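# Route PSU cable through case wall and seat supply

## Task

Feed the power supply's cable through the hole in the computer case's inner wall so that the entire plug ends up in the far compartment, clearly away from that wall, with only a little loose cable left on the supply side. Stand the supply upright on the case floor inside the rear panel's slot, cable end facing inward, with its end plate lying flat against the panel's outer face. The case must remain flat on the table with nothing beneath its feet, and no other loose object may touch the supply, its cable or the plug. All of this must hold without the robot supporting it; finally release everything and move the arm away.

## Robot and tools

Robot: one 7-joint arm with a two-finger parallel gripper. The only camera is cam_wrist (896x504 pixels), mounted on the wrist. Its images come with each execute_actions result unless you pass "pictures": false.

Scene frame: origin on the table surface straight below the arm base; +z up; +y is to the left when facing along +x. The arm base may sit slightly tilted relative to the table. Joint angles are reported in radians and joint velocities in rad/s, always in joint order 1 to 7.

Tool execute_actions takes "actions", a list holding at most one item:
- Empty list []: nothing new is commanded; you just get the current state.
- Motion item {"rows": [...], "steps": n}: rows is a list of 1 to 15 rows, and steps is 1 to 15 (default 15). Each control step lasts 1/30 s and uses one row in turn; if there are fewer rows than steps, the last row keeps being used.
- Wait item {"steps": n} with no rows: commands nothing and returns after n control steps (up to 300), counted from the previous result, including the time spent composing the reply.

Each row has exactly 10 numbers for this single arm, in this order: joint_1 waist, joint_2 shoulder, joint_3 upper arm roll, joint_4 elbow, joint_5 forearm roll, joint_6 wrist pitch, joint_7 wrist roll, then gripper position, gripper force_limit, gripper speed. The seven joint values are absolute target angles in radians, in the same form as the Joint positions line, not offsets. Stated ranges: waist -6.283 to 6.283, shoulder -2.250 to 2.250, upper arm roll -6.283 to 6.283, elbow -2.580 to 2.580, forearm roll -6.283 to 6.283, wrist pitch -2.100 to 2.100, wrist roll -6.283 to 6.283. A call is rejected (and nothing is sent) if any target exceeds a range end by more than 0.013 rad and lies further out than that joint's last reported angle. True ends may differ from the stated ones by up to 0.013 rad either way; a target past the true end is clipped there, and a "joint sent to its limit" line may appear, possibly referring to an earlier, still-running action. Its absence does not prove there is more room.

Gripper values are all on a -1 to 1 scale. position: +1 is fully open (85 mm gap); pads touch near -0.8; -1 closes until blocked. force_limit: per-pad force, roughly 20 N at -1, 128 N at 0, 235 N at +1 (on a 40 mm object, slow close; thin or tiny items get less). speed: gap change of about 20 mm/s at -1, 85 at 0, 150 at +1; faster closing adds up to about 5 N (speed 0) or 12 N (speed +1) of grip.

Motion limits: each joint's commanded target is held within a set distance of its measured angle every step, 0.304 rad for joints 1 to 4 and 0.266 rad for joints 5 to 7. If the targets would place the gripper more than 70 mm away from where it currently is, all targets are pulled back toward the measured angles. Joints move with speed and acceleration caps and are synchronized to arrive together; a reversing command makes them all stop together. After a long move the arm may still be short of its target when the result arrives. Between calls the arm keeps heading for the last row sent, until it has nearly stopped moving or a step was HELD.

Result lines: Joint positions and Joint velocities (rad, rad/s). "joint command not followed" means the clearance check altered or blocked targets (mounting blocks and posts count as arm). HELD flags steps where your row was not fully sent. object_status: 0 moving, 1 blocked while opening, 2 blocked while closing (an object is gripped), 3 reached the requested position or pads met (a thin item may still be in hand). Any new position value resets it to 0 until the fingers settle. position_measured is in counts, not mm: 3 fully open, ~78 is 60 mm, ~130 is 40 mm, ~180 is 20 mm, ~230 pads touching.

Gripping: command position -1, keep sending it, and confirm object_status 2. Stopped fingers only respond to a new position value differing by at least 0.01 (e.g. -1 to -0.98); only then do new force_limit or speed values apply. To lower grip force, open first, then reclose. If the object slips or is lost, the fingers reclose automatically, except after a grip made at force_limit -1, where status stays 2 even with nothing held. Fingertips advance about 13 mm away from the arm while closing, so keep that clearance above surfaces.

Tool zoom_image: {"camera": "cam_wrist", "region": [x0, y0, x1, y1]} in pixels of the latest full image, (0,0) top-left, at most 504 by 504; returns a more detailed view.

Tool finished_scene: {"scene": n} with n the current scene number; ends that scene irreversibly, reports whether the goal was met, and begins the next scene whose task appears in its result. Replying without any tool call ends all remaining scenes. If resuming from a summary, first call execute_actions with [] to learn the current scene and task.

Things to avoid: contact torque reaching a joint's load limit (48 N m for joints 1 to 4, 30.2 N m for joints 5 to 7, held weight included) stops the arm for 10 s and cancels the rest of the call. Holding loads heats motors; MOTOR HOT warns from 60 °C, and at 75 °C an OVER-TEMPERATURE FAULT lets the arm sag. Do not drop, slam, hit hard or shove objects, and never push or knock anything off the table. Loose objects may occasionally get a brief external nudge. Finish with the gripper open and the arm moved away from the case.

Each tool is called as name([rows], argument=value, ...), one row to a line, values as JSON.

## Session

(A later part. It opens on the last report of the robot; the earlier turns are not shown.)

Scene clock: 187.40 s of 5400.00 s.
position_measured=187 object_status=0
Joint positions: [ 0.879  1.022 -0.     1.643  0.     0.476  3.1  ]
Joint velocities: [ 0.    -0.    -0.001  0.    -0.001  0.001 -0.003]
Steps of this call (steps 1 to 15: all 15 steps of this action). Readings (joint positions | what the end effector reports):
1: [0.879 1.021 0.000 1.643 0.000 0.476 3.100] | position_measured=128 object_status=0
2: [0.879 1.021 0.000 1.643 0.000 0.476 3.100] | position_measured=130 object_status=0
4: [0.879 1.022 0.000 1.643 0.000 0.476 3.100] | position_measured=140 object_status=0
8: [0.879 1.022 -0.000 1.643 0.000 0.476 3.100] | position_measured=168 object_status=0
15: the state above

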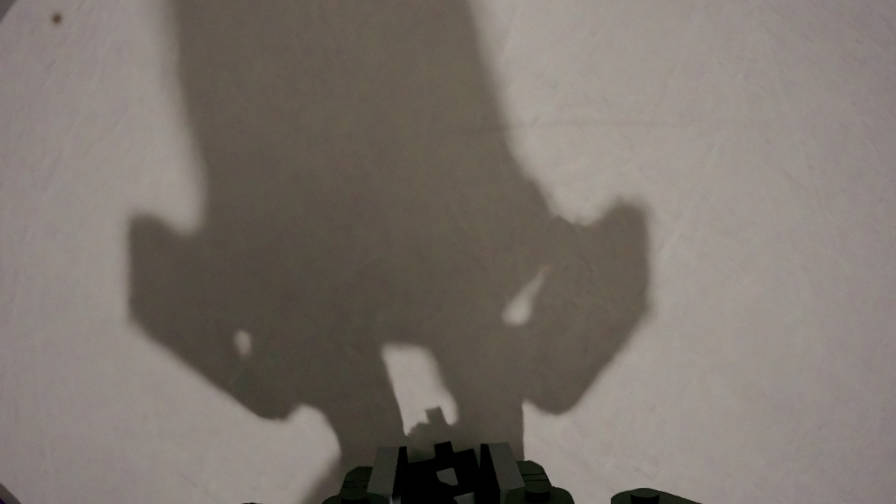

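execute_actions([
  {"rows":[[0.8795,1.022,0,1.643,0,0.476,3.1,-1,-0.8,0],[0.8795,1.022,0,1.643,0,0.476,3.1,-1,-0.8,0],[0.8795,1.022,0,1.643,0,0.476,3.1,-1,-0.8,0],[0.89,0.927,0,1.762,0,0.453,3.0,-1,-0.8,0]],"steps":15},
], pictures=false)

execute_actions([
  {"rows":[[0.805,0.898,0,1.868,0,0.376,2.6,-1,-0.8,0]],"steps":15},
], pictures=false)

execute_actions([
  {"rows":[[0.714,0.898,0,1.868,0,0.376,2.2,-1,-0.8,0]],"steps":15},
])

execute_actions([
  {"rows":[[0.65,0.927,0,1.762,0,0.453,1.85,-1,-0.8,0]],"steps":15},
], pictures=false)

execute_actions([
  {"rows":[[0.602,0.958,0,1.653,0,0.531,1.5,-1,-0.8,0]],"steps":15},
])

Scene clock: 192.93 s of 5400.00 s.
position_measured=187 object_status=2
Joint positions: [ 0.89   0.93   0.     1.761 -0.     0.453  3.   ]
Joint velocities: [ 0.002 -0.026 -0.003  0.012  0.    -0.006 -0.003]
Steps of this call (steps 1 to 15: the robot went on to your last target; steps 16 to 90: nothing new was sent; then 2.03 s passed at rest; steps 91 to 105: all 15 steps of this action). Readings (joint positions | what the end effector reports):
91: [0.879 1.022 -0.000 1.643 0.000 0.476 3.100] | position_measured=187 object_status=2
92: [0.879 1.022 -0.000 1.643 0.000 0.476 3.100] | position_measured=187 object_status=2
94: [0.880 1.021 -0.000 1.644 0.000 0.476 3.100] | position_measured=187 object_status=2
98: [0.884 0.976 -0.000 1.696 -0.000 0.465 3.057] | position_measured=187 object_status=2
105: the state above

Scene clock: 193.43 s of 5400.00 s.
position_measured=187 object_status=2
Joint positions: [ 0.807  0.899 -0.     1.868 -0.     0.376  2.601]
Joint velocities: [-0.012 -0.005  0.012  0.01   0.003 -0.009 -0.03 ]
Steps of this call (steps 1 to 15: all 15 steps of this action). Readings (joint positions | what the end effector reports):
1: [0.889 0.929 0.000 1.762 0.000 0.453 2.999] | position_measured=187 object_status=2
2: [0.885 0.927 0.001 1.766 0.000 0.450 2.991] | position_measured=187 object_status=2
4: [0.868 0.920 0.002 1.785 0.000 0.436 2.942] | position_measured=187 object_status=2
8: [0.835 0.908 -0.001 1.831 -0.000 0.403 2.784] | position_measured=187 object_status=2
15: the state above

Scene clock: 193.93 s of 5400.00 s.
position_measured=187 object_status=2
Joint positions: [ 0.717  0.898 -0.     1.868  0.     0.376  2.201]
Joint velocities: [-0.014  0.     0.013  0.001  0.003 -0.    -0.03 ]
Steps of this call (steps 1 to 15: all 15 steps of this action). Readings (joint positions | what the end effector reports):
1: [0.806 0.899 0.000 1.868 0.000 0.376 2.599] | position_measured=187 object_status=2
2: [0.802 0.899 0.001 1.868 0.000 0.376 2.591] | position_measured=187 object_status=2
4: [0.783 0.898 0.002 1.868 0.000 0.376 2.542] | position_measured=187 object_status=2
8: [0.746 0.898 -0.000 1.868 -0.000 0.376 2.384] | position_measured=187 object_status=2
15: the state above

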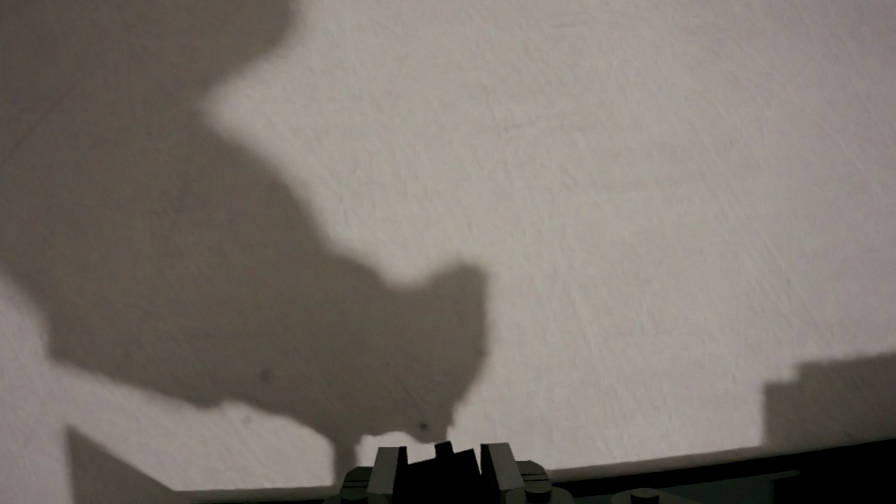

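Scene clock: 194.43 s of 5400.00 s.
position_measured=187 object_status=2
Joint positions: [0.652 0.926 0.    1.763 0.    0.453 1.85 ]
Joint velocities: [-0.01   0.009  0.008 -0.004  0.003  0.005 -0.007]
Steps of this call (steps 1 to 15: all 15 steps of this action). Readings (joint positions | what the end effector reports):
1: [0.716 0.898 0.000 1.868 0.000 0.377 2.199] | position_measured=187 object_status=2
2: [0.712 0.900 0.001 1.864 0.000 0.379 2.191] | position_measured=187 object_status=2
4: [0.699 0.906 0.002 1.845 0.000 0.394 2.142] | position_measured=187 object_status=2
8: [0.671 0.918 0.000 1.797 0.000 0.428 1.984] | position_measured=187 object_status=2
15: the state above

Scene clock: 194.93 s of 5400.00 s.
position_measured=187 object_status=2
Joint positions: [0.603 0.957 0.    1.654 0.    0.531 1.5  ]
Joint velocities: [-0.007  0.008  0.008 -0.005  0.002  0.005 -0.005]
Steps of this call (steps 1 to 15: all 15 steps of this action). Readings (joint positions | what the end effector reports):
1: [0.651 0.927 0.000 1.762 0.000 0.454 1.849] | position_measured=187 object_status=2
2: [0.649 0.928 0.001 1.758 0.000 0.456 1.841] | position_measured=187 object_status=2
4: [0.639 0.936 0.001 1.738 0.000 0.471 1.793] | position_measured=187 object_status=2
8: [0.618 0.948 0.000 1.689 0.000 0.506 1.634] | position_measured=187 object_status=2
15: the state above

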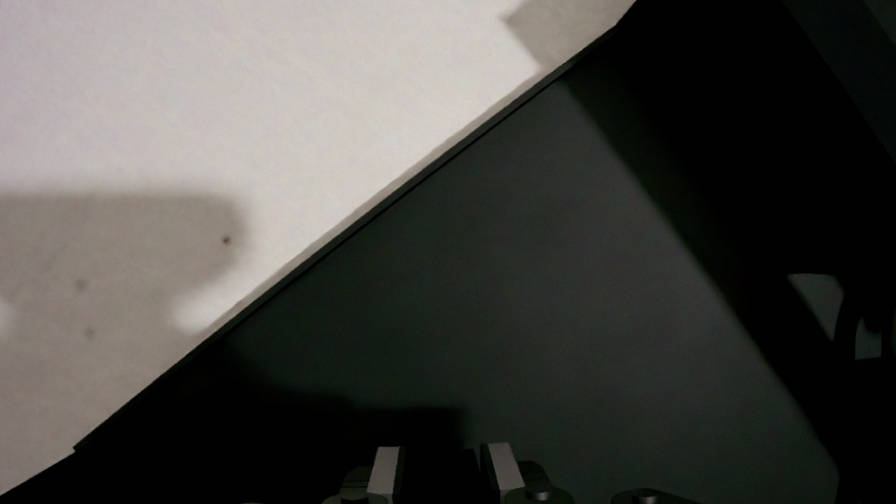

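execute_actions([
  {"rows":[[0.56,0.967,0,1.629,0,0.545,1.15,-1,-0.8,0]],"steps":15},
], pictures=false)

execute_actions([
  {"rows":[[0.534,0.98,0,1.627,0,0.534,0.8,-1,-0.8,0]],"steps":15},
], pictures=false)

execute_actions([
  {"rows":[[0.56,1.013,0,1.622,0,0.506,1.1,-1,-0.8,0]],"steps":15},
], pictures=false)

execute_actions([
  {"rows":[[0.56,1.013,0,1.622,0,0.506,1.1,-0.25,-0.8,-0.5]],"steps":15},
])

execute_actions([
  {"rows":[[0.56,0.94,0,1.632,0,0.57,1.1,-0.25,-0.8,-0.5]],"steps":12},
], pictures=false)

execute_actions([
  {"rows":[[0.56,0.79,0,1.625,0,0.727,1.1,-0.25,-0.8,-0.5]],"steps":15},
], pictures=false)

execute_actions([
  {"rows":[[0.4,0.4,0,1.7,0,1.0416,-1.17,-0.25,-0.8,-0.5]],"steps":15},
], pictures=false)

execute_actions([
  {"steps":55},
])

Scene clock: 201.43 s of 5400.00 s.
position_measured=187 object_status=2
Joint positions: [0.561 0.967 0.    1.629 0.    0.545 1.15 ]
Joint velocities: [-0.006  0.003  0.007 -0.001  0.002  0.003 -0.005]
Steps of this call (steps 1 to 15: the robot went on to your last target; steps 16 to 90: nothing new was sent; then 3.00 s passed at rest; steps 91 to 105: all 15 steps of this action). Readings (joint positions | what the end effector reports):
91: [0.602 0.958 0.000 1.653 0.000 0.531 1.499] | position_measured=187 object_status=2
92: [0.600 0.959 0.001 1.652 0.000 0.532 1.491] | position_measured=187 object_status=2
94: [0.592 0.961 0.001 1.648 0.000 0.534 1.443] | position_measured=187 object_status=2
98: [0.574 0.964 0.000 1.637 0.000 0.541 1.284] | position_measured=187 object_status=2
105: the state above

Scene clock: 201.93 s of 5400.00 s.
position_measured=187 object_status=2
Joint positions: [ 0.535  0.98  -0.     1.627  0.     0.534  0.8  ]
Joint velocities: [-0.004  0.002  0.004 -0.001  0.001 -0.001 -0.007]
Steps of this call (steps 1 to 15: all 15 steps of this action). Readings (joint positions | what the end effector reports):
1: [0.561 0.967 0.000 1.629 0.000 0.545 1.149] | position_measured=187 object_status=2
2: [0.559 0.968 0.001 1.629 0.000 0.545 1.141] | position_measured=187 object_status=2
4: [0.554 0.970 0.001 1.629 0.000 0.543 1.093] | position_measured=187 object_status=2
8: [0.543 0.976 0.000 1.628 0.000 0.538 0.934] | position_measured=187 object_status=2
15: the state above

Scene clock: 202.43 s of 5400.00 s.
position_measured=187 object_status=2
Joint positions: [0.56  1.013 0.    1.622 0.    0.506 1.1  ]
Joint velocities: [ 0.003  0.005 -0.002 -0.001 -0.001 -0.     0.   ]
Steps of this call (steps 1 to 15: all 15 steps of this action). Readings (joint positions | what the end effector reports):
1: [0.535 0.980 0.000 1.627 0.000 0.534 0.801] | position_measured=187 object_status=2
2: [0.536 0.982 -0.000 1.627 -0.000 0.533 0.809] | position_measured=187 object_status=2
4: [0.541 0.988 -0.000 1.626 -0.000 0.528 0.858] | position_measured=187 object_status=2
8: [0.554 1.005 0.000 1.624 0.000 0.514 1.016] | position_measured=187 object_status=2
15: the state above

Scene clock: 202.93 s of 5400.00 s.
position_measured=160 object_status=0
Joint positions: [0.56  1.013 0.    1.622 0.    0.506 1.1  ]
Joint velocities: [-0.    -0.    -0.002  0.     0.001  0.    -0.001]
Steps of this call (steps 1 to 15: all 15 steps of this action). Readings (joint positions | what the end effector reports):
1: [0.560 1.013 0.000 1.622 0.000 0.506 1.100] | position_measured=187 object_status=0
2: [0.560 1.013 0.000 1.622 0.000 0.506 1.100] | position_measured=187 object_status=0
4: [0.560 1.013 0.000 1.622 0.000 0.506 1.100] | position_measured=180 object_status=0
8: [0.560 1.013 0.000 1.622 0.000 0.506 1.100] | position_measured=164 object_status=0
15: the state above

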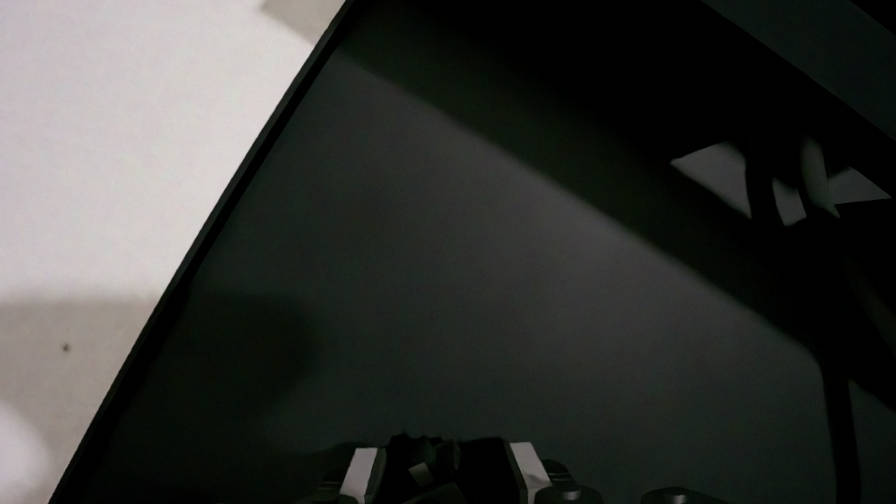

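Scene clock: 203.33 s of 5400.00 s.
position_measured=160 object_status=3
Joint positions: [0.56  0.942 0.    1.632 0.    0.57  1.1  ]
Joint velocities: [-0.    -0.013 -0.002  0.002  0.     0.    -0.001]
Steps of this call (steps 1 to 12: all 12 steps of this action). Readings (joint positions | what the end effector reports):
1: [0.560 1.012 0.000 1.622 0.000 0.507 1.100] | position_measured=160 object_status=0
2: [0.560 1.007 0.000 1.624 0.000 0.511 1.100] | position_measured=160 object_status=0
4: [0.560 0.979 0.000 1.628 0.000 0.533 1.100] | position_measured=160 object_status=3
8: [0.560 0.943 0.000 1.631 0.000 0.569 1.100] | position_measured=160 object_status=3
12: the state above

Scene clock: 203.83 s of 5400.00 s.
position_measured=160 object_status=3
Joint positions: [ 0.56   0.792 -0.     1.625 -0.     0.727  1.1  ]
Joint velocities: [-0.    -0.018  0.     0.001 -0.     0.001  0.002]
Steps of this call (steps 1 to 15: all 15 steps of this action). Readings (joint positions | what the end effector reports):
1: [0.560 0.940 0.000 1.632 0.000 0.571 1.100] | position_measured=160 object_status=3
2: [0.560 0.935 0.000 1.633 0.000 0.576 1.100] | position_measured=160 object_status=3
4: [0.560 0.906 0.000 1.632 0.000 0.602 1.100] | position_measured=160 object_status=3
8: [0.560 0.817 0.000 1.625 0.000 0.698 1.100] | position_measured=160 object_status=3
15: the state above

Scene clock: 204.33 s of 5400.00 s.
position_measured=160 object_status=3
Joint positions: [ 0.427  0.472 -0.001  1.687 -0.     0.988  0.719]
Joint velocities: [-0.159 -0.426  0.003  0.083  0.002  0.353 -1.214]
Steps of this call (steps 1 to 15: all 15 steps of this action). Readings (joint positions | what the end effector reports):
1: [0.559 0.790 0.000 1.625 0.000 0.727 1.100] | position_measured=160 object_status=3
2: [0.556 0.785 0.001 1.627 0.000 0.731 1.096] | position_measured=160 object_status=3
4: [0.541 0.756 0.002 1.634 0.001 0.754 1.073] | position_measured=160 object_status=3
8: [0.492 0.646 -0.000 1.656 -0.000 0.845 0.980] | position_measured=160 object_status=3
15: the state above

Scene clock: 206.17 s of 5400.00 s.
position_measured=160 object_status=3
Joint positions: [ 0.4    0.4   -0.     1.7   -0.     1.042 -1.17 ]
Joint velocities: [-0.    -0.001 -0.001 -0.     0.    -0.     0.001]
Steps of this call (steps 1 to 55: the robot went on to your last target). Readings (joint positions | what the end effector reports):
1: [0.422 0.459 -0.001 1.689 -0.000 0.998 0.679] | position_measured=160 object_status=3
2: [0.418 0.448 -0.000 1.691 -0.000 1.007 0.638] | position_measured=160 object_status=3
4: [0.412 0.432 -0.000 1.694 -0.000 1.019 0.557] | position_measured=160 object_status=3
8: [0.405 0.414 -0.000 1.698 -0.000 1.032 0.394] | position_measured=160 object_status=3
55: the state above

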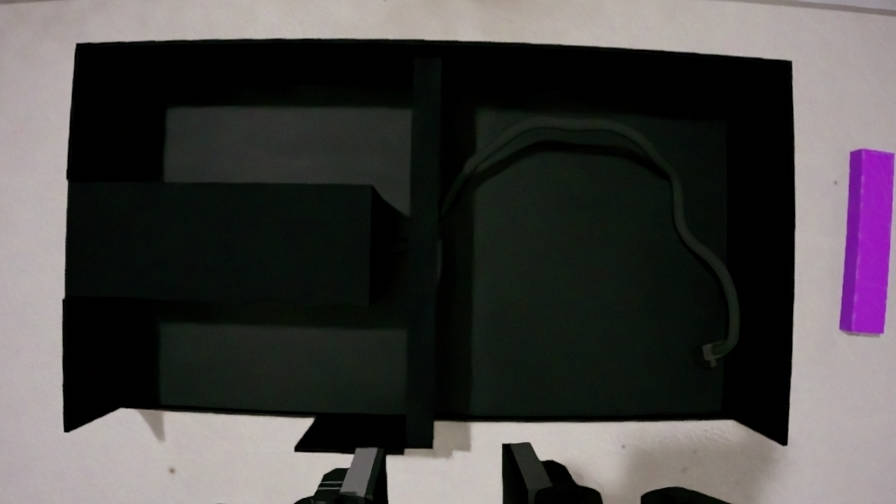

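The plug is inside. Next I'm checking the end plate and whether the plug stays put.

execute_actions([
  {"steps":60},
])

execute_actions([
  {"rows":[[-0.03,0.4,0,1.7,0,1.0416,-1.6,-0.25,-0.8,-0.5]],"steps":15},
], pictures=false)

execute_actions([
  {"steps":20},
])

zoom_image(camera="cam_wrist", region=[300,150,700,450])

Scene clock: 210.07 s of 5400.00 s.
position_measured=160 object_status=3
Joint positions: [ 0.4    0.4    0.     1.7    0.     1.042 -1.17 ]
Joint velocities: [ 0.001 -0.    -0.001  0.     0.001 -0.    -0.   ]
Steps of this call (steps 1 to 30: the robot went on to your last target; steps 31 to 90: nothing new was sent; then 0.90 s passed at rest). Readings (joint positions | what the end effector reports):
1: [0.400 0.400 -0.000 1.700 -0.000 1.042 -1.170] | position_measured=160 object_status=3
2: [0.400 0.400 -0.000 1.700 -0.000 1.042 -1.170] | position_measured=160 object_status=3
4: [0.400 0.400 0.000 1.700 -0.000 1.042 -1.170] | position_measured=160 object_status=3
8: [0.400 0.400 -0.000 1.700 0.000 1.042 -1.170] | position_measured=160 object_status=3
90: the state above
The arm was judged still, so your last target was given up. Only a new action makes it travel on or press farther. Fingers that are still opening or closing keep moving.

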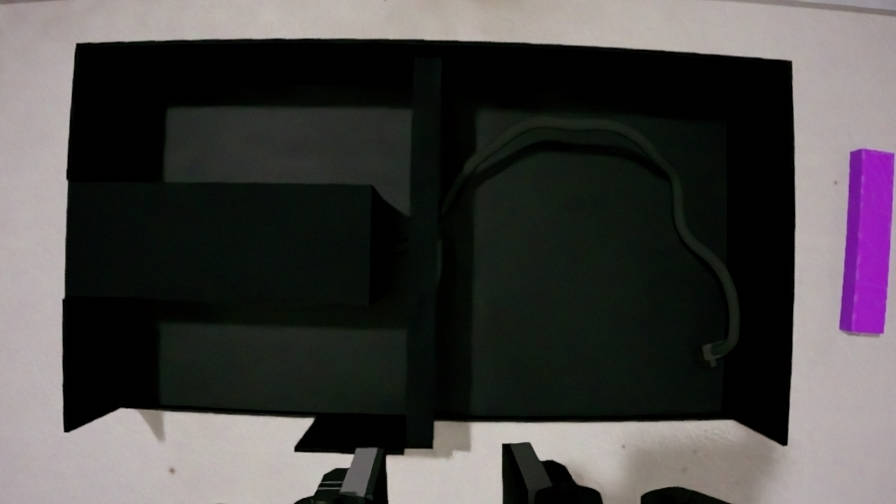

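Scene clock: 210.57 s of 5400.00 s.
position_measured=160 object_status=3
Joint positions: [ 0.029  0.4   -0.001  1.7   -0.001  1.041 -1.534]
Joint velocities: [-0.682 -0.001 -0.03   0.001 -0.014 -0.    -0.874]
Steps of this call (steps 1 to 15: all 15 steps of this action). Readings (joint positions | what the end effector reports):
1: [0.399 0.400 0.000 1.700 0.000 1.042 -1.170] | position_measured=160 object_status=3
2: [0.392 0.400 0.001 1.700 0.001 1.042 -1.174] | position_measured=160 object_status=3
4: [0.364 0.400 0.003 1.700 0.001 1.042 -1.196] | position_measured=160 object_status=3
8: [0.248 0.400 0.002 1.700 0.001 1.041 -1.294] | position_measured=160 object_status=3
15: the state above

Scene clock: 211.23 s of 5400.00 s.
position_measured=160 object_status=3
Joint positions: [-0.03   0.4   -0.     1.7   -0.     1.042 -1.6  ]
Joint velocities: [-0.001 -0.    -0.    -0.    -0.     0.001 -0.   ]
Steps of this call (steps 1 to 20: the robot went on to your last target). Readings (joint positions | what the end effector reports):
1: [0.009 0.400 -0.002 1.700 -0.001 1.041 -1.560] | position_measured=160 object_status=3
2: [-0.006 0.400 -0.002 1.700 -0.001 1.041 -1.579] | position_measured=160 object_status=3
4: [-0.019 0.400 -0.003 1.700 -0.001 1.042 -1.598] | position_measured=160 object_status=3
8: [-0.026 0.400 -0.000 1.700 0.000 1.042 -1.600] | position_measured=160 object_status=3
20: the state above

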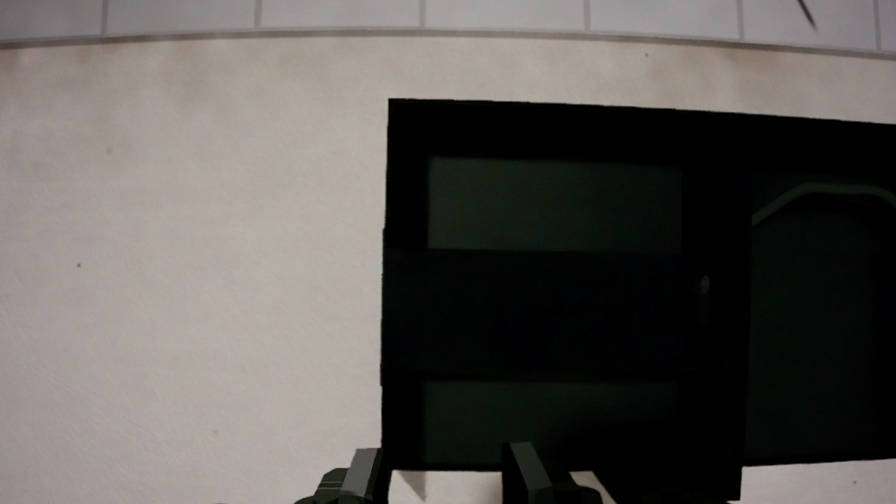

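Region (300, 150, 700, 450) of cam_wrist's 896x504 image, scaled by 1.260; it fills the top 378 rows of this view, and the rest is white.

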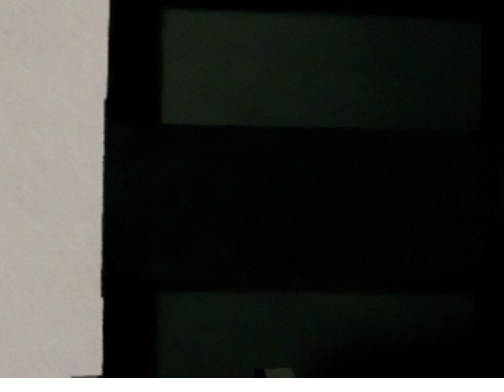

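finished_scene(scene=2)

The scene is finished: the task was done.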